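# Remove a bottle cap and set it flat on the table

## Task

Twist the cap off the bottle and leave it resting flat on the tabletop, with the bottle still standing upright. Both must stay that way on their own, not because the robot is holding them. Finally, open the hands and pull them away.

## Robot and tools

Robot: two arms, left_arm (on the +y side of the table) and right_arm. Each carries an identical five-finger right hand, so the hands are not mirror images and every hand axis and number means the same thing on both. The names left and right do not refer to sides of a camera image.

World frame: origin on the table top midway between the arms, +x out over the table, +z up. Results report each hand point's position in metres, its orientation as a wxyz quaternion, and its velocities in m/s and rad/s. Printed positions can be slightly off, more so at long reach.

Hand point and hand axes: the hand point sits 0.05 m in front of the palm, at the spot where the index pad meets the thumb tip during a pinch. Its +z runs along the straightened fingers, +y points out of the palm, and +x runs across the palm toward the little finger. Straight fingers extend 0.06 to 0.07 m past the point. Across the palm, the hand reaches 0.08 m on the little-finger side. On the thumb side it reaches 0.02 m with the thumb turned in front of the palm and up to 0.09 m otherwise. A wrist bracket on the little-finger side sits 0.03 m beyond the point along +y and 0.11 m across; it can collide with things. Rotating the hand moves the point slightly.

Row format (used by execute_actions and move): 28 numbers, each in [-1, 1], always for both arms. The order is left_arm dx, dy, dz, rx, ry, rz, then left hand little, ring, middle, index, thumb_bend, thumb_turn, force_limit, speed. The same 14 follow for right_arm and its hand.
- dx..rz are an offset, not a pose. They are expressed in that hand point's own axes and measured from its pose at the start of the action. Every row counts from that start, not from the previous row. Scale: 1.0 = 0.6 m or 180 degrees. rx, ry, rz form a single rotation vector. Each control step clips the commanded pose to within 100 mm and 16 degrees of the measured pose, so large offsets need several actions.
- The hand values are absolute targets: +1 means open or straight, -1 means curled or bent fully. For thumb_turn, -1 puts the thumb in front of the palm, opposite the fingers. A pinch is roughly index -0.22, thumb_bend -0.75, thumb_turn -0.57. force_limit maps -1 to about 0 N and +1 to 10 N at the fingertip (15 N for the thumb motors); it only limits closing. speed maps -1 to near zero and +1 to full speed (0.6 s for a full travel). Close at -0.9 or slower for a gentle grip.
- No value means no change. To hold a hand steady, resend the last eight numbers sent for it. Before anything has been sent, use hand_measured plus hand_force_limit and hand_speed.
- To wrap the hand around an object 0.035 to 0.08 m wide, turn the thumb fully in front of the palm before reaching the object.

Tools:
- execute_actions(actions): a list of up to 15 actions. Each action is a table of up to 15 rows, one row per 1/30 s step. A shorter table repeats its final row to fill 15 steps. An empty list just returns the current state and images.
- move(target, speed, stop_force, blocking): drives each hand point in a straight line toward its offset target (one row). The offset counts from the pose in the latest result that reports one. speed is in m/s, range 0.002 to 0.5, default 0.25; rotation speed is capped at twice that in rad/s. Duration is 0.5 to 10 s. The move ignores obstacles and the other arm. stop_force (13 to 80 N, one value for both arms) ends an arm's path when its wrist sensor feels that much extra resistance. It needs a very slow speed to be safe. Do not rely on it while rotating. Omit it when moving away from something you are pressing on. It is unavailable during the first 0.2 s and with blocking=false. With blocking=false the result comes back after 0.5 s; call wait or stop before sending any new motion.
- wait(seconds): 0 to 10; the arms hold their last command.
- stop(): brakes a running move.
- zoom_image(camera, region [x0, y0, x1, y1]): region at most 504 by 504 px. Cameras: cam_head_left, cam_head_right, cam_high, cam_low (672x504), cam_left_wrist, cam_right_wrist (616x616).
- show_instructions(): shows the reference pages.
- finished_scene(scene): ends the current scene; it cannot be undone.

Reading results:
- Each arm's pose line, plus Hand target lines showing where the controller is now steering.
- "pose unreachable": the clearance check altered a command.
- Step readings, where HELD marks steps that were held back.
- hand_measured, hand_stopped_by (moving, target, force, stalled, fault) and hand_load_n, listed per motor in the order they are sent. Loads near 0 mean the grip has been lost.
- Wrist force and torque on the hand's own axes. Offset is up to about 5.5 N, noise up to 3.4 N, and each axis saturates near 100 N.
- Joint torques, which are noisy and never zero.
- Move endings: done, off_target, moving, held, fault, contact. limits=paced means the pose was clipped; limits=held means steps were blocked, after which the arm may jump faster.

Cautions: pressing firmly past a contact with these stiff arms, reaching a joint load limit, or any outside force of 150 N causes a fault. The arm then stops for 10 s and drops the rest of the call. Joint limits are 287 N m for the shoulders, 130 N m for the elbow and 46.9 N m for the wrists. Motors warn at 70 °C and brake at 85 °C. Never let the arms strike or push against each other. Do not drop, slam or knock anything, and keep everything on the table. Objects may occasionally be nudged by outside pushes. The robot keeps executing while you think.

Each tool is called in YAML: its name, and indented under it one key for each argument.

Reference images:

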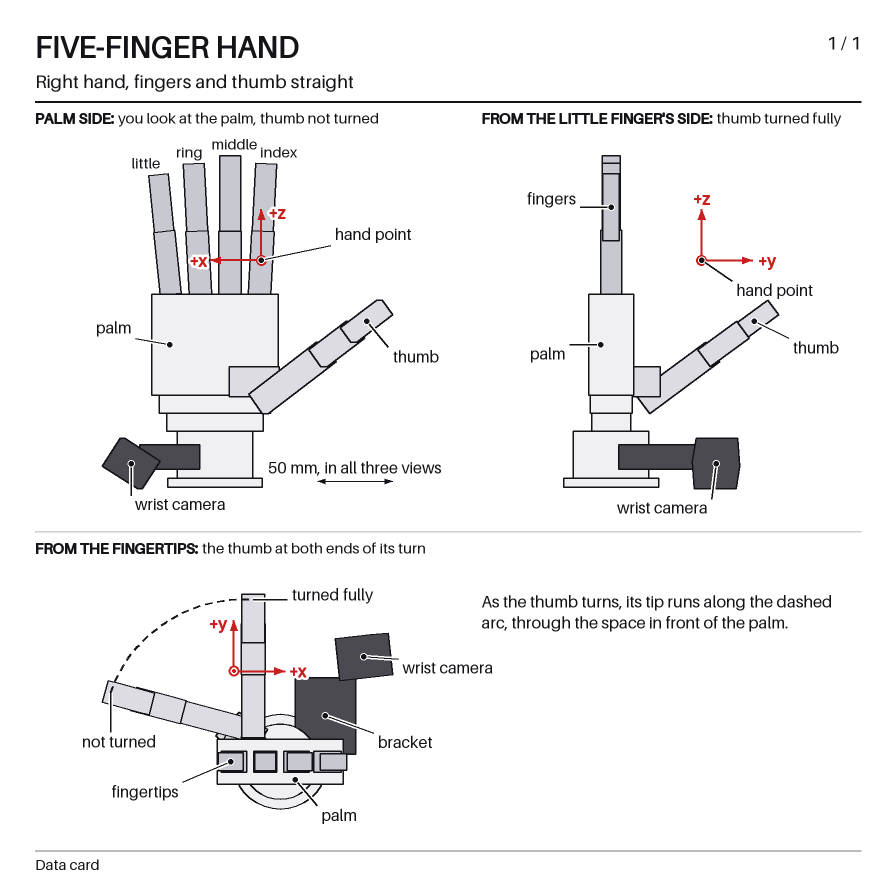

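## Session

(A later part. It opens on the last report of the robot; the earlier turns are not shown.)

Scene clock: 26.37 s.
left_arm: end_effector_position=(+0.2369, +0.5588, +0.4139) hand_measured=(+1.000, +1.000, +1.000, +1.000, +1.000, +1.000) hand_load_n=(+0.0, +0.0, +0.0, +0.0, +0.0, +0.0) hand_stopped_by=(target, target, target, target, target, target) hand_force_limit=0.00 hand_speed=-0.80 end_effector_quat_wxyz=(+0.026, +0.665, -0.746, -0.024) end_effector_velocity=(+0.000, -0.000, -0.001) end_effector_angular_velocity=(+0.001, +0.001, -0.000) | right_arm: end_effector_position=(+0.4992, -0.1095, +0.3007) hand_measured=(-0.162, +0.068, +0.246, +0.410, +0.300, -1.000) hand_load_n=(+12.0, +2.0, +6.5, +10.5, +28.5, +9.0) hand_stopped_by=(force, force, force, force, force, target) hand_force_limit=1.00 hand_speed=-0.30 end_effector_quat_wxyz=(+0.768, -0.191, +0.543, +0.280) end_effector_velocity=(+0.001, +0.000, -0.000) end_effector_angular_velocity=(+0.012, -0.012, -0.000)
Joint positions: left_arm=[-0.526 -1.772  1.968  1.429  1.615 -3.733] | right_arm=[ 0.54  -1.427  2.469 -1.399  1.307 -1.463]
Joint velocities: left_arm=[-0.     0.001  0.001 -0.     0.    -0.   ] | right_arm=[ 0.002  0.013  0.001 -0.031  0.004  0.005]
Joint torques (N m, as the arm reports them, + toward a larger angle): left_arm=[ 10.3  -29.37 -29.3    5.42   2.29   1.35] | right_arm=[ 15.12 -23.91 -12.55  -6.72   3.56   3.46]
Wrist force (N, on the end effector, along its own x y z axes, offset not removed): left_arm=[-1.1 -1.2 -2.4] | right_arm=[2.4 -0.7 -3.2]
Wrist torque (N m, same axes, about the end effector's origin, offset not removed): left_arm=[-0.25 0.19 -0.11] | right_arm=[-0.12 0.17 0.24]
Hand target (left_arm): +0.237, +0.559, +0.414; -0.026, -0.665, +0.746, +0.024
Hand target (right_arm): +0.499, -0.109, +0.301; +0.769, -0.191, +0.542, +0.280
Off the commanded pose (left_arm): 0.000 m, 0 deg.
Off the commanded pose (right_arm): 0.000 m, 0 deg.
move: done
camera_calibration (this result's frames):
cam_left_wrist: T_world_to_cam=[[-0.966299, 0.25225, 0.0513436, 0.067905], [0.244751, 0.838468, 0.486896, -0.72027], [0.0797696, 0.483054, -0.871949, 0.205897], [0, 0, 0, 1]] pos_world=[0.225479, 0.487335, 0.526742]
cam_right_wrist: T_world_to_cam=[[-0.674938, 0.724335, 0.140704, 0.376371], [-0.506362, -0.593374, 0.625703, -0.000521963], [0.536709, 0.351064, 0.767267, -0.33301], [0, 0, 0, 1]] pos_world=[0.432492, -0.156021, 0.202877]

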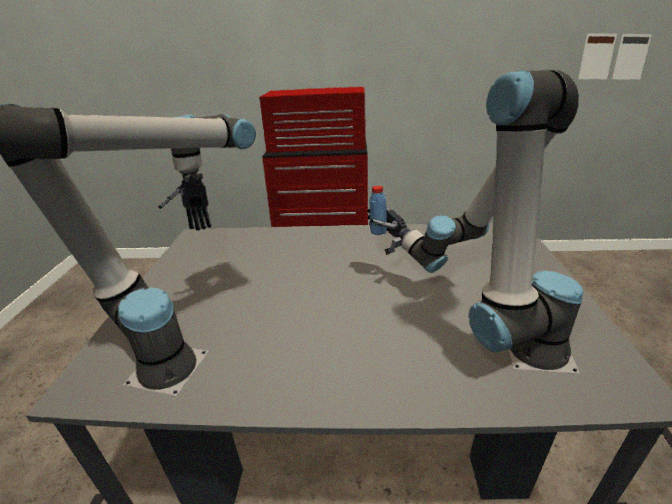

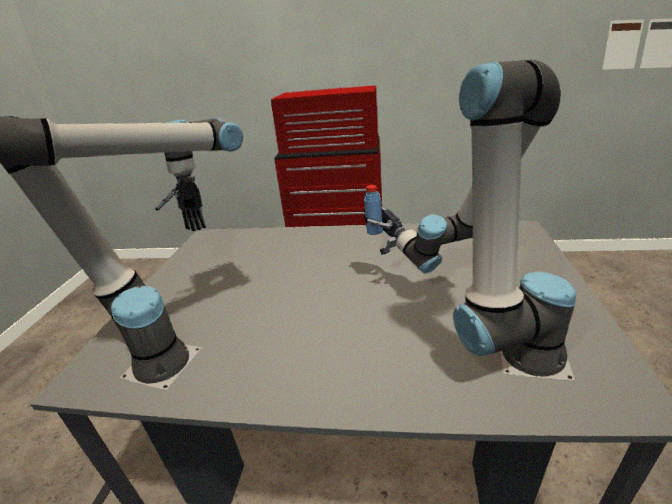

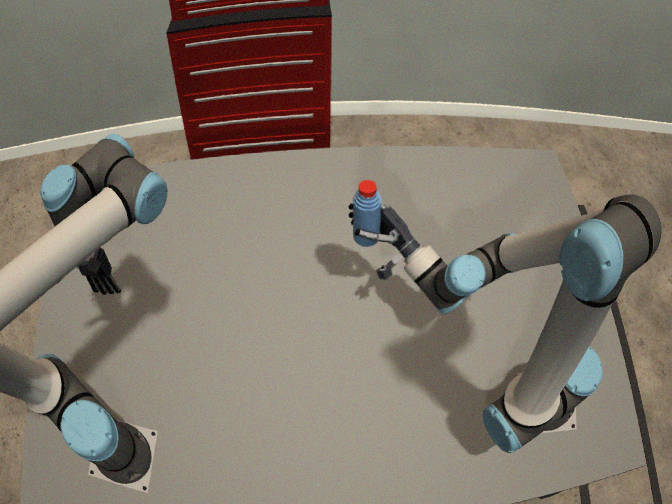

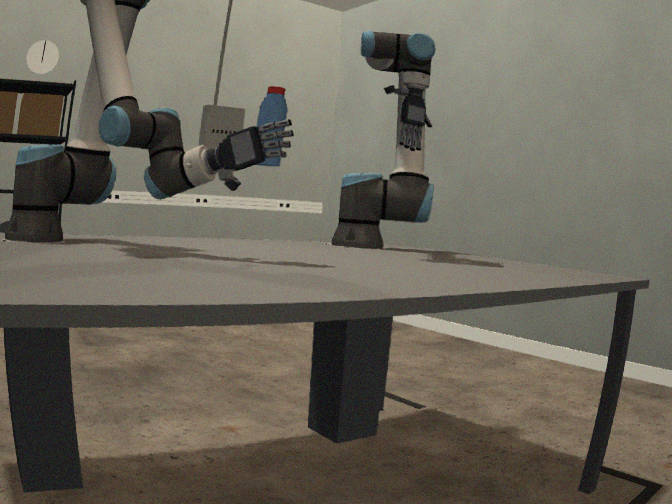

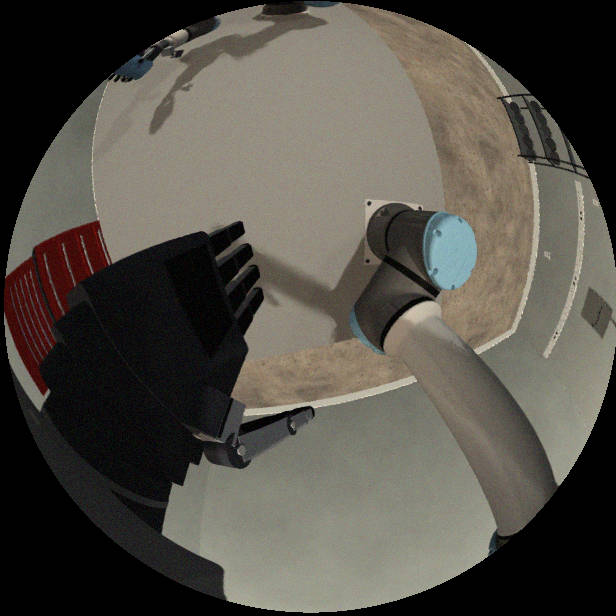

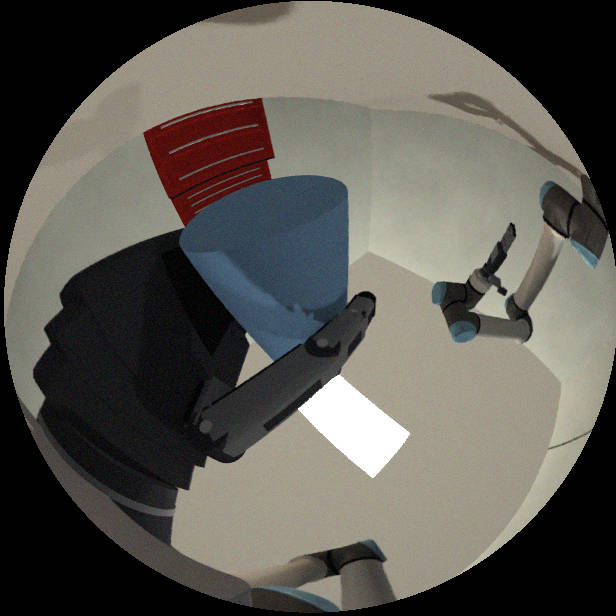

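move:
  target: [1,-0.52,-0.17,0.022,0,0,1,1,0.4,0.4,0.4,-1,0.5,0.5, 0,0,0,0,0,0,-1,-0.98,-0.98,-0.98,-0.6,-1,1,-0.3]
  speed: 0.4

Scene clock: 29.80 s.
left_arm: end_effector_position=(+0.4836, -0.0733, +0.4983) hand_measured=(+1.000, +1.000, +0.400, +0.400, +0.400, -1.000) hand_load_n=(+0.0, +0.0, +0.0, +0.0, +0.0, +0.0) hand_stopped_by=(target, target, target, target, target, target) hand_force_limit=0.50 hand_speed=0.50 end_effector_quat_wxyz=(+0.003, +0.665, -0.747, +0.003) end_effector_velocity=(+0.002, -0.003, +0.001) end_effector_angular_velocity=(+0.005, +0.005, -0.001) | right_arm: end_effector_position=(+0.4992, -0.1095, +0.3007) hand_measured=(-0.162, +0.068, +0.246, +0.410, +0.300, -1.000) hand_load_n=(+12.0, +2.0, +6.5, +10.5, +28.5, +9.0) hand_stopped_by=(force, force, force, force, force, target) hand_force_limit=1.00 hand_speed=-0.30 end_effector_quat_wxyz=(+0.768, -0.191, +0.543, +0.280) end_effector_velocity=(-0.000, -0.000, -0.001) end_effector_angular_velocity=(-0.001, +0.003, +0.000)
Joint positions: left_arm=[-0.888 -0.646  0.257  1.953  1.575 -4.097] | right_arm=[ 0.54  -1.427  2.469 -1.399  1.306 -1.463]
Joint velocities: left_arm=[ 0.001  0.032 -0.061  0.036  0.002  0.002] | right_arm=[-0.     0.001  0.001  0.    -0.    -0.   ]
Joint torques (N m, as the arm reports them, + toward a larger angle): left_arm=[  9.98 -88.81 -44.26   5.2    2.55   1.3 ] | right_arm=[-15.49 -49.45 -39.43   0.88  -3.38  -3.93]
Wrist force (N, on the end effector, along its own x y z axes, offset not removed): left_arm=[-0.4 0.2 -0.6] | right_arm=[2.6 0.8 2.2]
Wrist torque (N m, same axes, about the end effector's origin, offset not removed): left_arm=[-0.08 0.05 0.06] | right_arm=[-0.37 -0.36 0.18]
Hand target (left_arm): +0.484, -0.074, +0.499; -0.003, -0.665, +0.747, -0.002
Hand target (right_arm): +0.499, -0.109, +0.301; +0.768, -0.191, +0.543, +0.280
Off the commanded pose (left_arm): 0.001 m, 0 deg.
Off the commanded pose (right_arm): 0.000 m, 0 deg.
move: done
camera_calibration (this result's frames):
cam_left_wrist: T_world_to_cam=[[-0.967619, 0.251747, -0.0183403, 0.496732], [0.21, 0.843211, 0.494868, -0.278554], [0.140046, 0.474992, -0.868775, 0.533832], [0, 0, 0, 1]] pos_world=[0.464383, -0.143737, 0.610738]
cam_right_wrist: T_world_to_cam=[[-0.674932, 0.724338, 0.140718, 0.37636], [-0.506337, -0.593363, 0.625734, -0.000542465], [0.536739, 0.351077, 0.767239, -0.332984], [0, 0, 0, 1]] pos_world=[0.432468, -0.156031, 0.202857]

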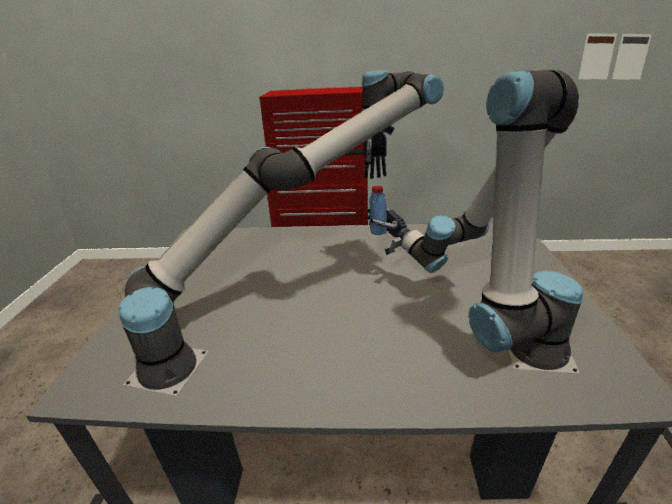

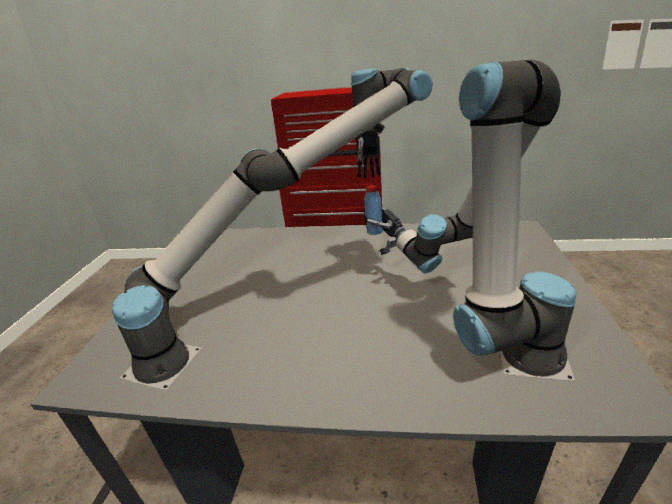

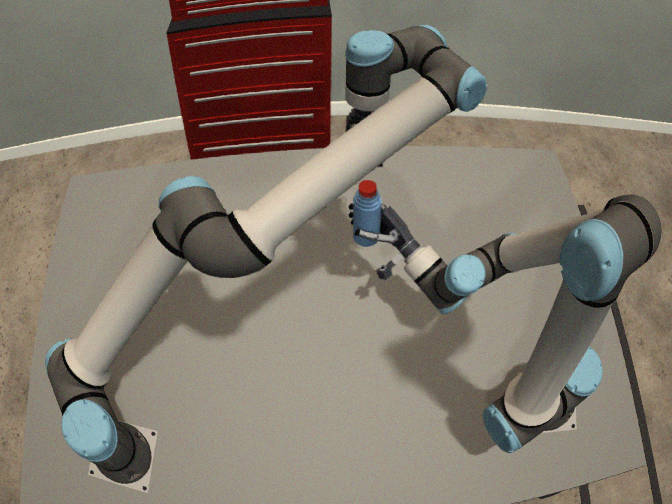

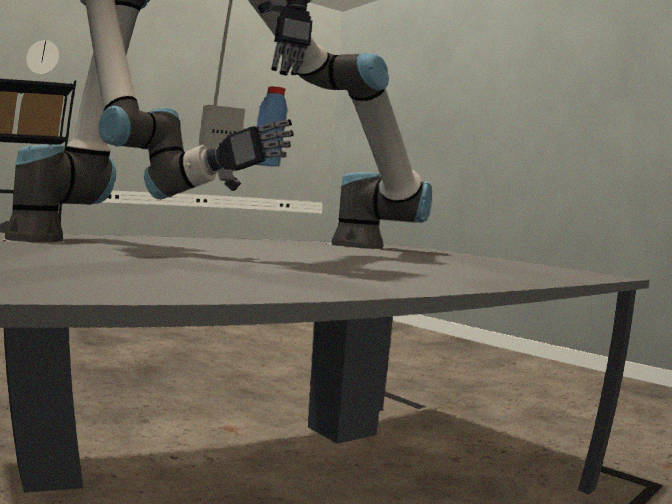

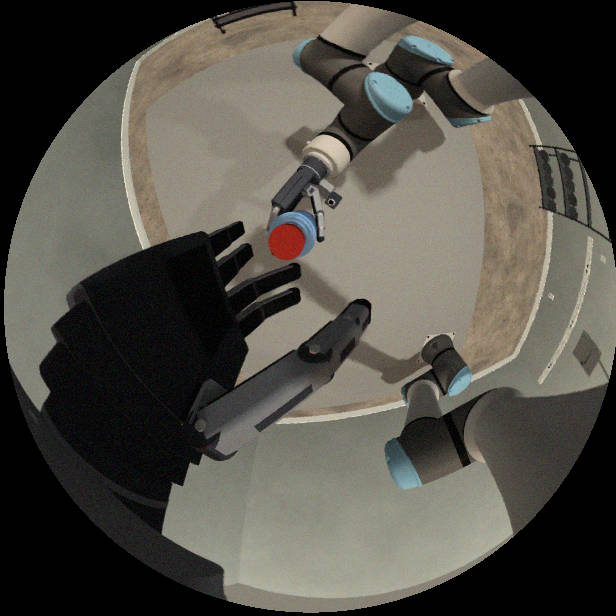

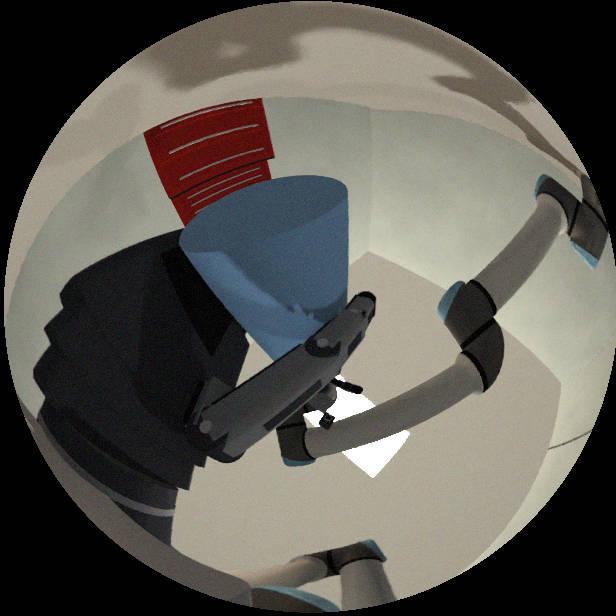

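move:
  target: [-0.231,0.174,0.163,0,0,0.95,1,1,0.4,0.4,0.4,-1,0.5,0.5, 0.189,0.361,0.022,0,0,0,-1,-0.98,-0.98,-0.98,-0.6,-1,1,-0.3]
  speed: 0.5

move:
  target: [0,0,0,0,0,0.95,1,1,0.4,0.4,0.4,-1,0.5,0.5, 0,0,0,0,0,0,-1,-0.98,-0.98,-0.98,-0.6,-1,1,-0.3]
  speed: 0.5

move:
  target: [0,0,0,0,0,0.95,1,1,0.4,0.4,0.4,-1,0.5,0.5, 0,0,0,0,0,0,-1,-0.98,-0.98,-0.98,-0.6,-1,1,-0.3]
  speed: 0.5

Scene clock: 34.23 s.
left_arm: end_effector_position=(+0.3959, +0.0759, +0.3993) hand_measured=(+1.000, +1.000, +0.400, +0.400, +0.400, -1.000) hand_load_n=(+0.0, +0.0, +0.0, +0.0, +0.0, +0.0) hand_stopped_by=(target, target, target, target, target, target) hand_force_limit=0.50 hand_speed=0.50 end_effector_quat_wxyz=(+0.003, +0.691, +0.723, -0.003) end_effector_velocity=(-0.000, +0.001, +0.000) end_effector_angular_velocity=(-0.002, +0.001, -0.017) | right_arm: end_effector_position=(+0.3992, +0.0906, +0.2003) hand_measured=(-0.162, +0.068, +0.246, +0.410, +0.300, -1.000) hand_load_n=(+12.0, +2.0, +6.5, +10.5, +28.5, +9.0) hand_stopped_by=(force, force, force, force, force, target) hand_force_limit=1.00 hand_speed=-0.30 end_effector_quat_wxyz=(+0.768, -0.192, +0.543, +0.280) end_effector_velocity=(-0.000, +0.001, -0.000) end_effector_angular_velocity=(-0.001, +0.001, +0.000)
Joint positions: left_arm=[-1.016 -1.32   1.509  1.375  1.574 -1.243] | right_arm=[ 1.004 -1.087  2.274 -1.535  1.742 -1.622]
Joint velocities: left_arm=[ 0.002 -0.003  0.003 -0.001  0.002  0.019] | right_arm=[ 0.002  0.    -0.001  0.002  0.002 -0.   ]
Joint torques (N m, as the arm reports them, + toward a larger angle): left_arm=[ 11.25 -63.24 -28.97   1.76   2.48   1.8 ] | right_arm=[ 21.56 -40.43 -33.99  -6.39   3.47  -4.13]
Wrist force (N, on the end effector, along its own x y z axes, offset not removed): left_arm=[0.4 -0.6 -4.0] | right_arm=[0.7 -1.5 -2.3]
Wrist torque (N m, same axes, about the end effector's origin, offset not removed): left_arm=[0.11 0.04 0.04] | right_arm=[-0.36 0.06 0.00]
Hand target (left_arm): +0.396, +0.076, +0.399; +0.003, +0.692, +0.722, -0.003
Hand target (right_arm): +0.399, +0.091, +0.200; +0.768, -0.192, +0.543, +0.280
Off the commanded pose (left_arm): 0.000 m, 0 deg.
Off the commanded pose (right_arm): 0.000 m, 0 deg.
move: done
camera_calibration (this result's frames):
cam_left_wrist: T_world_to_cam=[[0.995304, -0.0954676, -0.0160059, -0.379179], [-0.0741151, -0.857929, 0.508395, -0.100736], [-0.0622672, -0.504821, -0.860975, 0.540539], [0, 0, 0, 1]] pos_world=[0.40359, 0.150251, 0.510535]
cam_right_wrist: T_world_to_cam=[[-0.674991, 0.724384, 0.140196, 0.17823], [-0.506531, -0.593111, 0.625816, 0.130435], [0.536483, 0.351407, 0.767267, -0.272408], [0, 0, 0, 1]] pos_world=[0.332515, 0.0439809, 0.102394]

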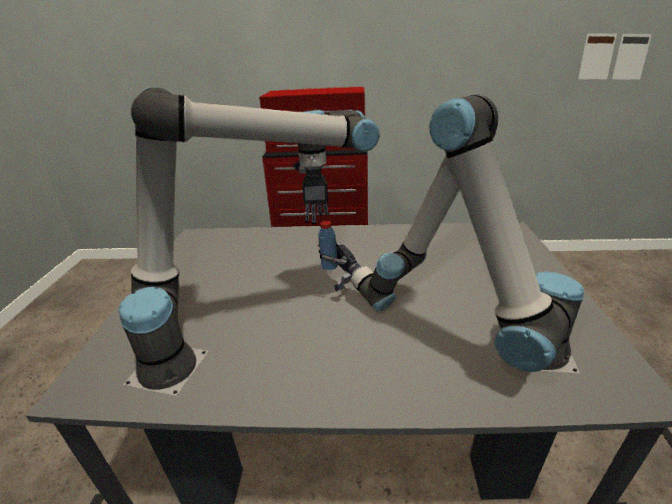

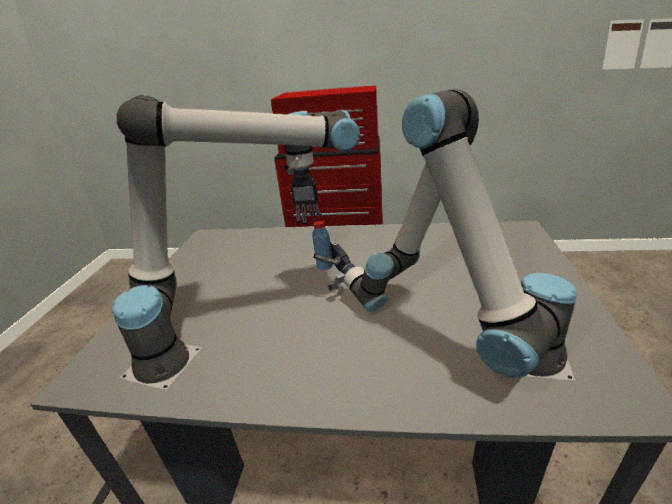

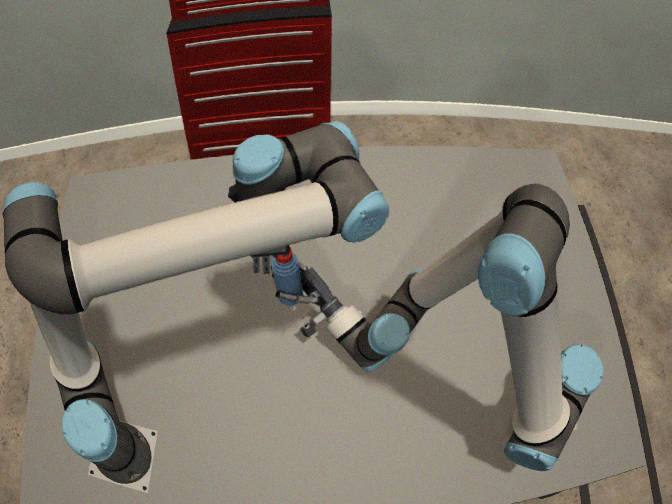

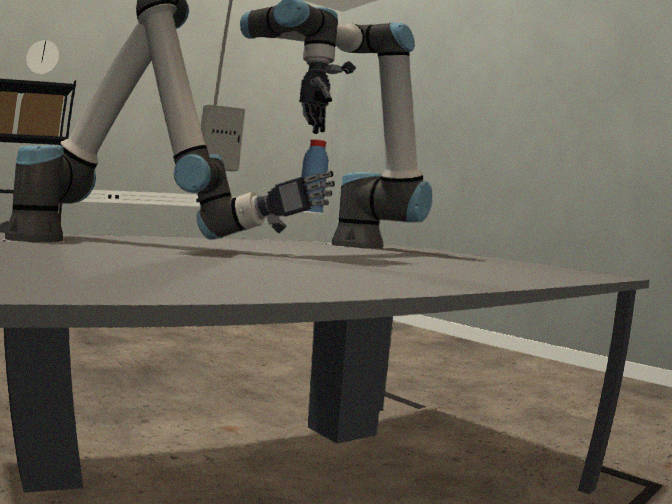

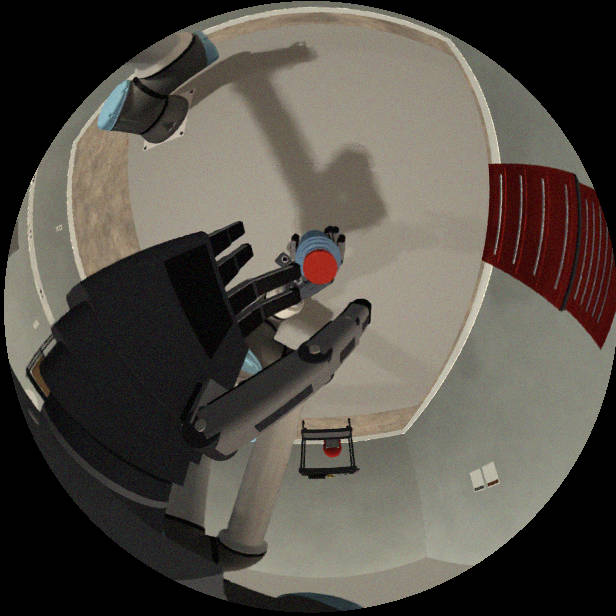

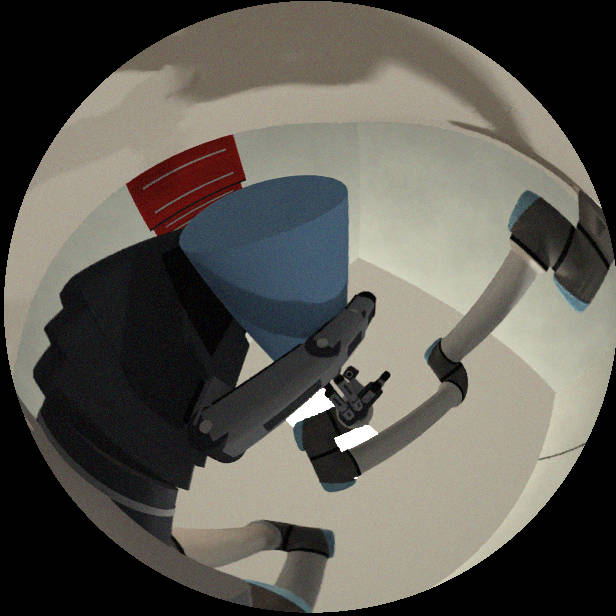

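Scene clock: 37.93 s.
left_arm: end_effector_position=(+0.3958, +0.0757, +0.3993) hand_measured=(+1.000, +1.000, +0.400, +0.400, +0.400, -1.000) hand_load_n=(+0.0, +0.0, +0.0, +0.0, +0.0, +0.0) hand_stopped_by=(target, target, target, target, target, target) hand_force_limit=0.50 hand_speed=0.50 end_effector_quat_wxyz=(+0.003, +0.775, -0.632, +0.002) end_effector_velocity=(-0.000, -0.000, -0.000) end_effector_angular_velocity=(+0.001, +0.002, -0.015) | right_arm: end_effector_position=(+0.3992, +0.0906, +0.2003) hand_measured=(-0.162, +0.068, +0.246, +0.410, +0.300, -1.000) hand_load_n=(+12.0, +2.0, +6.5, +10.5, +28.5, +9.0) hand_stopped_by=(force, force, force, force, force, target) hand_force_limit=1.00 hand_speed=-0.30 end_effector_quat_wxyz=(+0.768, -0.192, +0.543, +0.280) end_effector_velocity=(+0.000, +0.001, +0.000) end_effector_angular_velocity=(+0.001, -0.001, +0.001)
Joint positions: left_arm=[-0.872 -1.12   1.233  1.451  1.575  1.884] | right_arm=[ 1.004 -1.087  2.274 -1.535  1.742 -1.622]
Joint velocities: left_arm=[-0.001  0.002 -0.002  0.002  0.001  0.015] | right_arm=[ 0.     0.    -0.001 -0.    -0.    -0.   ]
Joint torques (N m, as the arm reports them, + toward a larger angle): left_arm=[-11.84 -62.96 -47.22   5.58   2.35   1.21] | right_arm=[-18.26 -71.82  -7.74  -2.46  -3.31   3.45]
Wrist force (N, on the end effector, along its own x y z axes, offset not removed): left_arm=[-0.5 0.1 -3.3] | right_arm=[3.1 0.0 -0.7]
Wrist torque (N m, same axes, about the end effector's origin, offset not removed): left_arm=[0.09 0.26 -0.11] | right_arm=[0.04 -0.51 0.23]
Hand target (left_arm): +0.396, +0.076, +0.399; +0.003, +0.775, -0.632, +0.002
Hand target (right_arm): +0.399, +0.091, +0.200; +0.768, -0.192, +0.543, +0.280
Off the commanded pose (left_arm): 0.000 m, 0 deg.
Off the commanded pose (right_arm): 0.000 m, 0 deg.
move: done
camera_calibration (this result's frames):
cam_left_wrist: T_world_to_cam=[[-0.997847, -0.0635597, -0.0161977, 0.407448], [-0.0632358, 0.866635, 0.494919, -0.230431], [-0.0174194, 0.494878, -0.868788, 0.450102], [0, 0, 0, 1]] pos_world=[0.399839, 0.00285166, 0.511688]
cam_right_wrist: T_world_to_cam=[[-0.674992, 0.724383, 0.140197, 0.17823], [-0.506535, -0.593116, 0.625809, 0.130436], [0.536478, 0.351401, 0.767273, -0.272409], [0, 0, 0, 1]] pos_world=[0.332516, 0.0439816, 0.102396]

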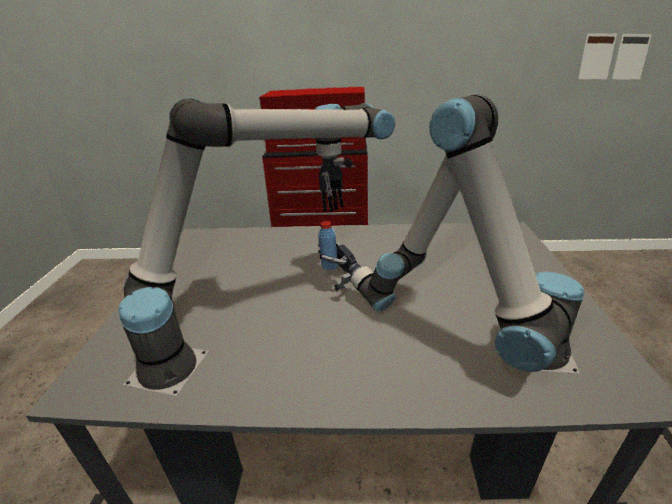

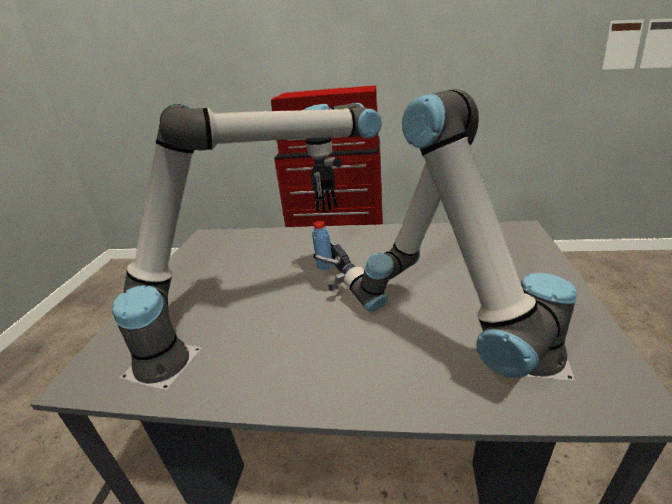

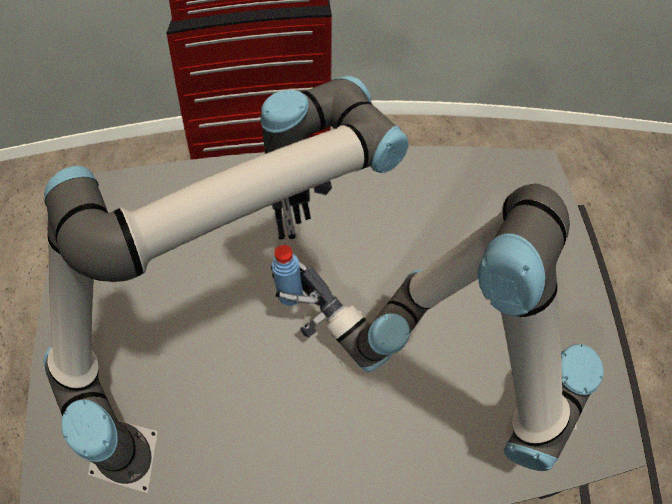

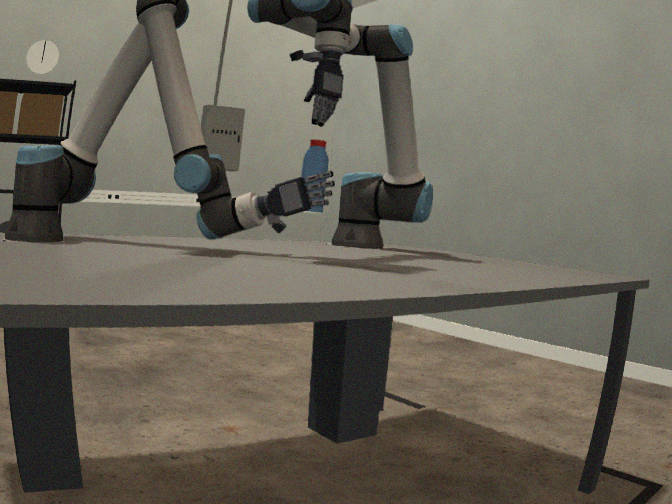

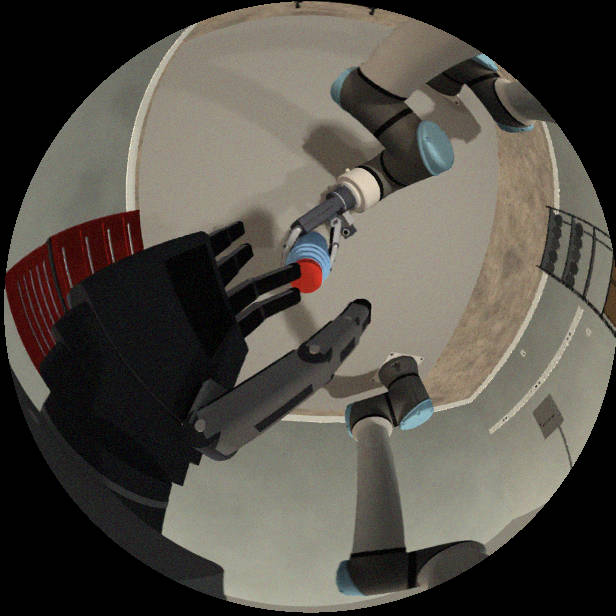

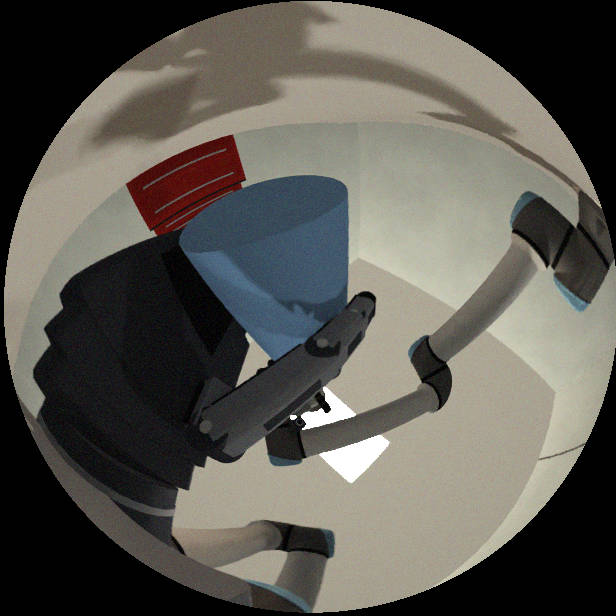

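Scene clock: 41.63 s.
left_arm: end_effector_position=(+0.3959, +0.0759, +0.3993) hand_measured=(+1.000, +1.000, +0.400, +0.400, +0.400, -1.000) hand_load_n=(+0.0, +0.0, +0.0, +0.0, +0.0, +0.0) hand_stopped_by=(target, target, target, target, target, target) hand_force_limit=0.50 hand_speed=0.50 end_effector_quat_wxyz=(+0.002, +0.568, +0.823, -0.003) end_effector_velocity=(+0.000, +0.000, -0.000) end_effector_angular_velocity=(-0.000, +0.002, -0.016) | right_arm: end_effector_position=(+0.3992, +0.0906, +0.2003) hand_measured=(-0.162, +0.068, +0.246, +0.410, +0.300, -1.000) hand_load_n=(+12.0, +2.0, +6.5, +10.5, +28.5, +9.0) hand_stopped_by=(force, force, force, force, force, target) hand_force_limit=1.00 hand_speed=-0.30 end_effector_quat_wxyz=(+0.768, -0.192, +0.543, +0.280) end_effector_velocity=(+0.000, +0.000, +0.001) end_effector_angular_velocity=(+0.001, -0.001, -0.000)
Joint positions: left_arm=[-1.038 -1.298  1.48   1.381  1.573  4.701] | right_arm=[ 1.004 -1.087  2.274 -1.535  1.742 -1.622]
Joint velocities: left_arm=[ 0.003 -0.001  0.001  0.     0.002  0.018] | right_arm=[-0.    -0.001 -0.001  0.001  0.     0.   ]
Joint torques (N m, as the arm reports them, + toward a larger angle): left_arm=[ 10.4  -65.65 -29.6    1.96   2.53   1.29] | right_arm=[-16.59 -68.97  -5.89  -2.56  -3.31   3.56]
Wrist force (N, on the end effector, along its own x y z axes, offset not removed): left_arm=[-0.1 -2.5 -2.6] | right_arm=[0.0 3.9 2.6]
Wrist torque (N m, same axes, about the end effector's origin, offset not removed): left_arm=[-0.42 0.10 -0.12] | right_arm=[0.25 -0.02 0.10]
Hand target (left_arm): +0.396, +0.076, +0.399; +0.002, +0.569, +0.822, -0.003
Hand target (right_arm): +0.399, +0.091, +0.200; +0.768, -0.192, +0.543, +0.280
Off the commanded pose (left_arm): 0.000 m, 0 deg.
Off the commanded pose (right_arm): 0.000 m, 0 deg.
move: done
camera_calibration (this result's frames):
cam_left_wrist: T_world_to_cam=[[0.975199, 0.220591, -0.0180903, -0.394349], [0.19897, -0.837938, 0.508203, -0.210292], [0.0969463, -0.499198, -0.861047, 0.477121], [0, 0, 0, 1]] pos_world=[0.380155, 0.148956, 0.510561]
cam_right_wrist: T_world_to_cam=[[-0.674992, 0.724383, 0.140197, 0.17823], [-0.506534, -0.593116, 0.625809, 0.130436], [0.536478, 0.351401, 0.767273, -0.272409], [0, 0, 0, 1]] pos_world=[0.332516, 0.0439815, 0.102396]

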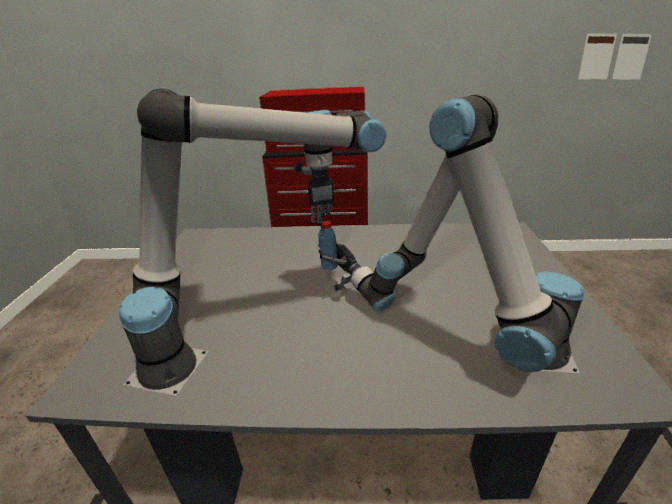

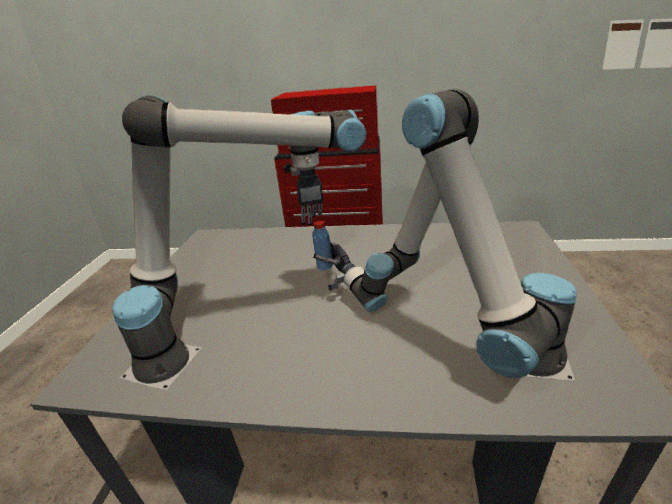

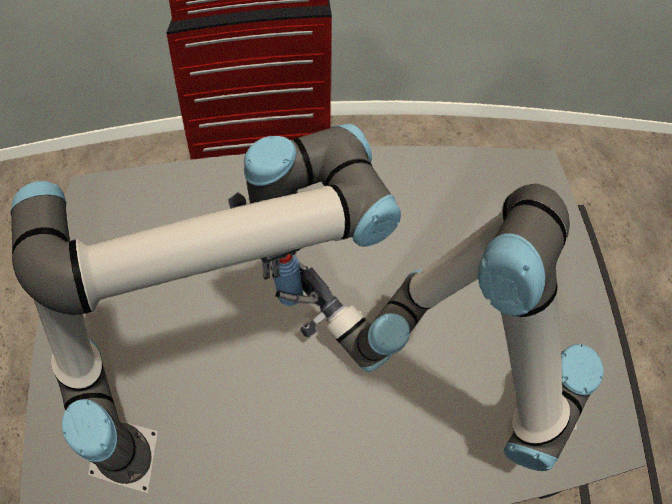

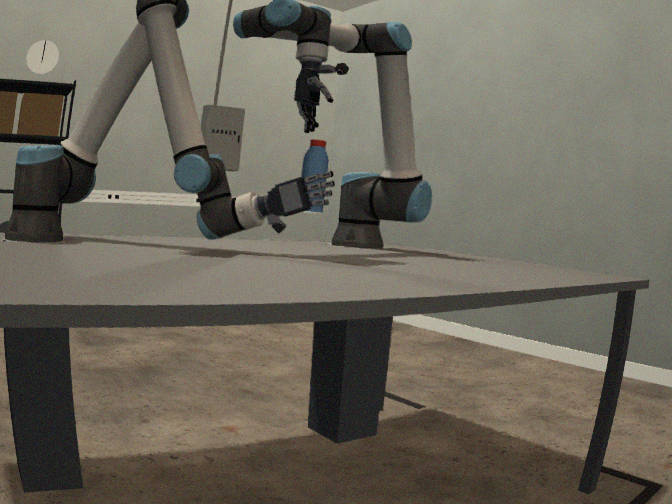

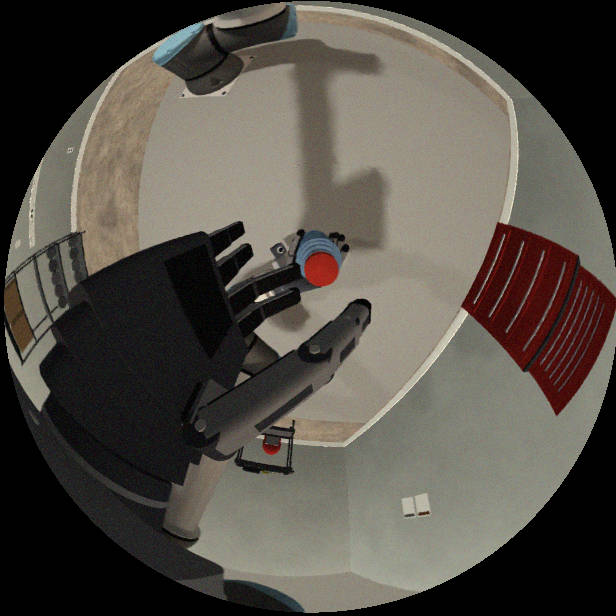

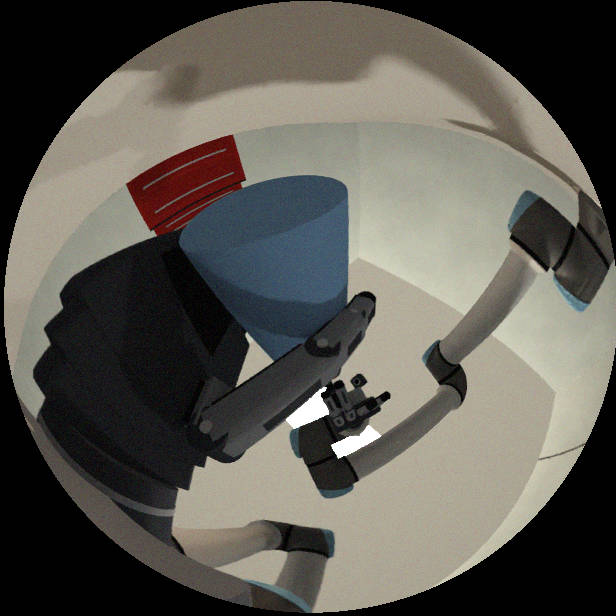

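move:
  target: [0.008,0.013,0.165,0,0,0,1,1,0.7,0.7,0.7,-1,0.5,0.5, 0,0,0,0,0,0,-1,-0.98,-0.98,-0.98,-0.6,-1,1,-0.3]
  speed: 0.08
  stop_force: 15

Scene clock: 44.90 s.
left_arm: end_effector_position=(+0.4014, +0.0824, +0.3006) hand_measured=(+1.000, +1.000, +0.700, +0.700, +0.700, -1.000) hand_load_n=(+0.0, +0.0, +0.0, +2.0, +0.0, +0.0) hand_stopped_by=(target, target, target, target, target, target) hand_force_limit=0.50 hand_speed=0.50 end_effector_quat_wxyz=(+0.002, +0.568, +0.823, -0.003) end_effector_velocity=(+0.000, -0.000, -0.003) end_effector_angular_velocity=(-0.002, -0.001, -0.001) | right_arm: end_effector_position=(+0.3992, +0.0906, +0.2003) hand_measured=(-0.162, +0.068, +0.246, +0.410, +0.300, -1.000) hand_load_n=(+12.0, +2.5, +6.5, +11.0, +28.0, +9.0) hand_stopped_by=(force, force, force, force, force, target) hand_force_limit=1.00 hand_speed=-0.30 end_effector_quat_wxyz=(+0.768, -0.192, +0.543, +0.280) end_effector_velocity=(-0.000, -0.001, -0.001) end_effector_angular_velocity=(-0.000, +0.000, -0.000)
Joint positions: left_arm=[-1.025 -1.259  1.608  1.215  1.573  4.713] | right_arm=[ 1.004 -1.087  2.274 -1.535  1.742 -1.622]
Joint velocities: left_arm=[-0.     0.001  0.004 -0.006 -0.001  0.   ] | right_arm=[-0.     0.001  0.001 -0.002  0.    -0.   ]
Joint torques (N m, as the arm reports them, + toward a larger angle): left_arm=[ 13.26 -47.12 -25.98   1.73  -3.88   1.5 ] | right_arm=[-13.62 -69.8   -7.36  -2.68  -3.52   3.57]
Wrist force (N, on the end effector, along its own x y z axes, offset not removed): left_arm=[-1.6 -4.3 -5.1] | right_arm=[8.9 -3.1 -0.6]
Wrist torque (N m, same axes, about the end effector's origin, offset not removed): left_arm=[0.14 0.37 -0.10] | right_arm=[-0.37 -0.50 0.31]
Hand target (left_arm): +0.401, +0.082, +0.300; +0.002, +0.568, +0.823, -0.003
Hand target (right_arm): +0.399, +0.091, +0.200; +0.768, -0.192, +0.543, +0.280
Off the commanded pose (left_arm): 0.000 m, 0 deg.
Off the commanded pose (right_arm): 0.000 m, 0 deg.
move: done
camera_calibration (this result's frames):
cam_left_wrist: T_world_to_cam=[[0.975201, 0.220574, -0.0181446, -0.402916], [0.198984, -0.837942, 0.508191, -0.155832], [0.0968896, -0.499199, -0.861053, 0.394881], [0, 0, 0, 1]] pos_world=[0.385673, 0.155419, 0.411895]
cam_right_wrist: T_world_to_cam=[[-0.674986, 0.724389, 0.140197, 0.178234], [-0.506539, -0.593111, 0.625809, 0.130439], [0.536481, 0.351397, 0.767273, -0.272411], [0, 0, 0, 1]] pos_world=[0.332521, 0.043979, 0.102396]

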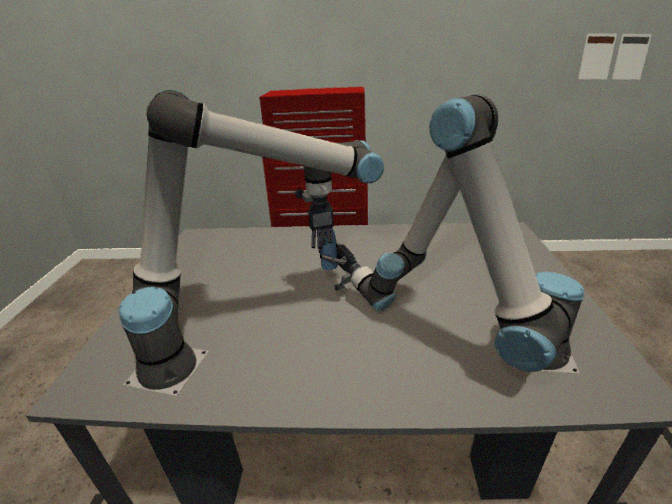

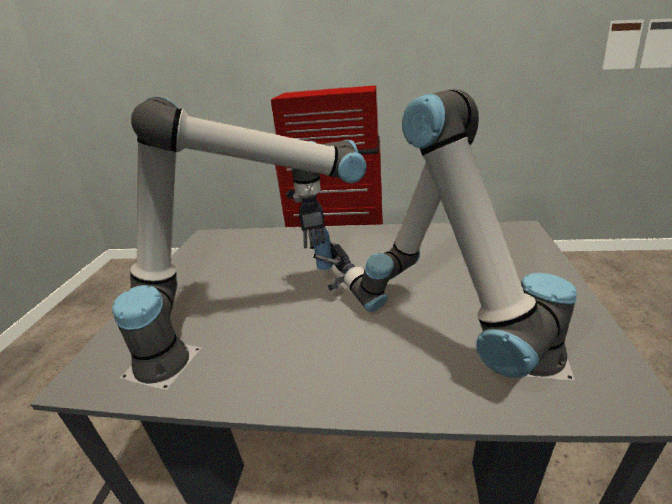

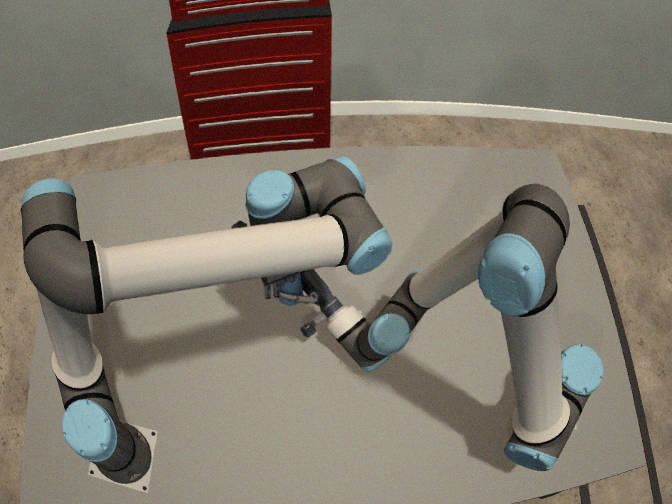

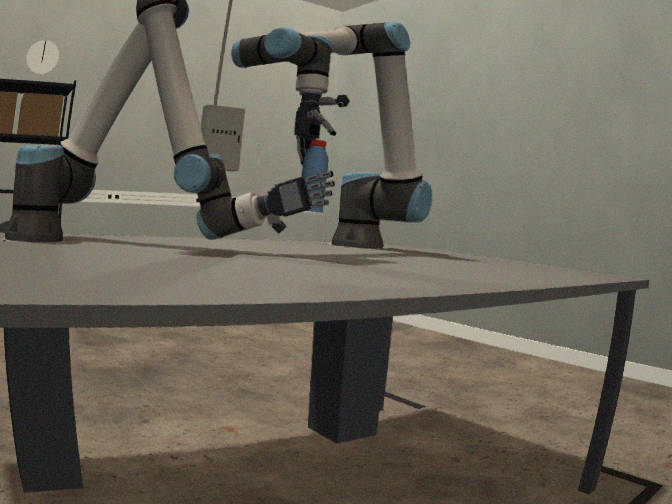

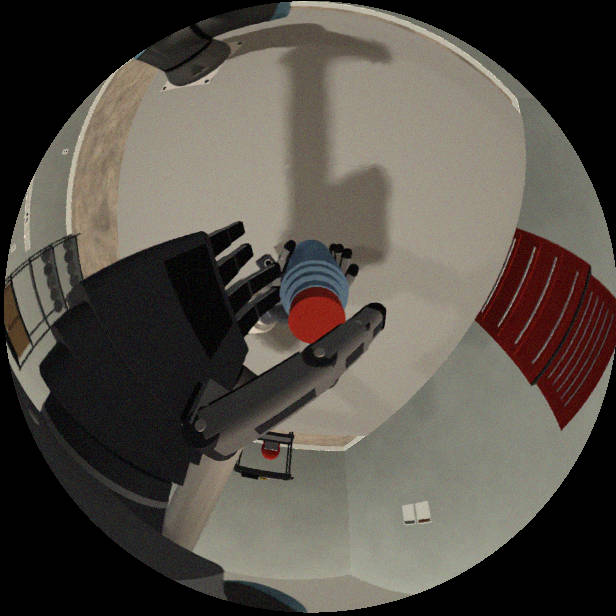

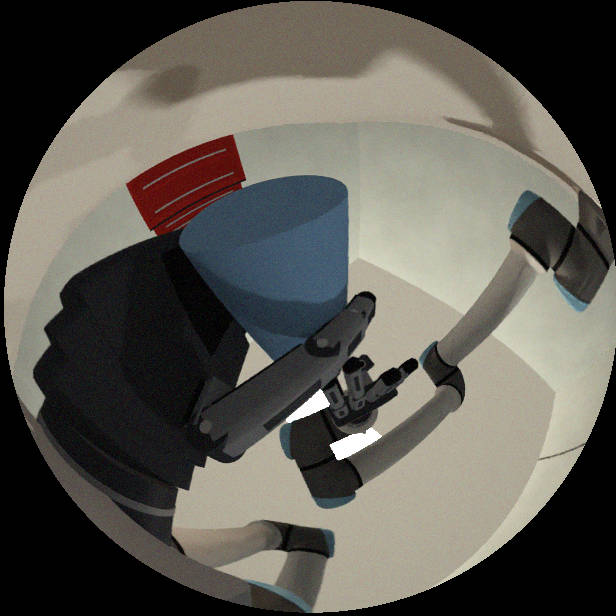

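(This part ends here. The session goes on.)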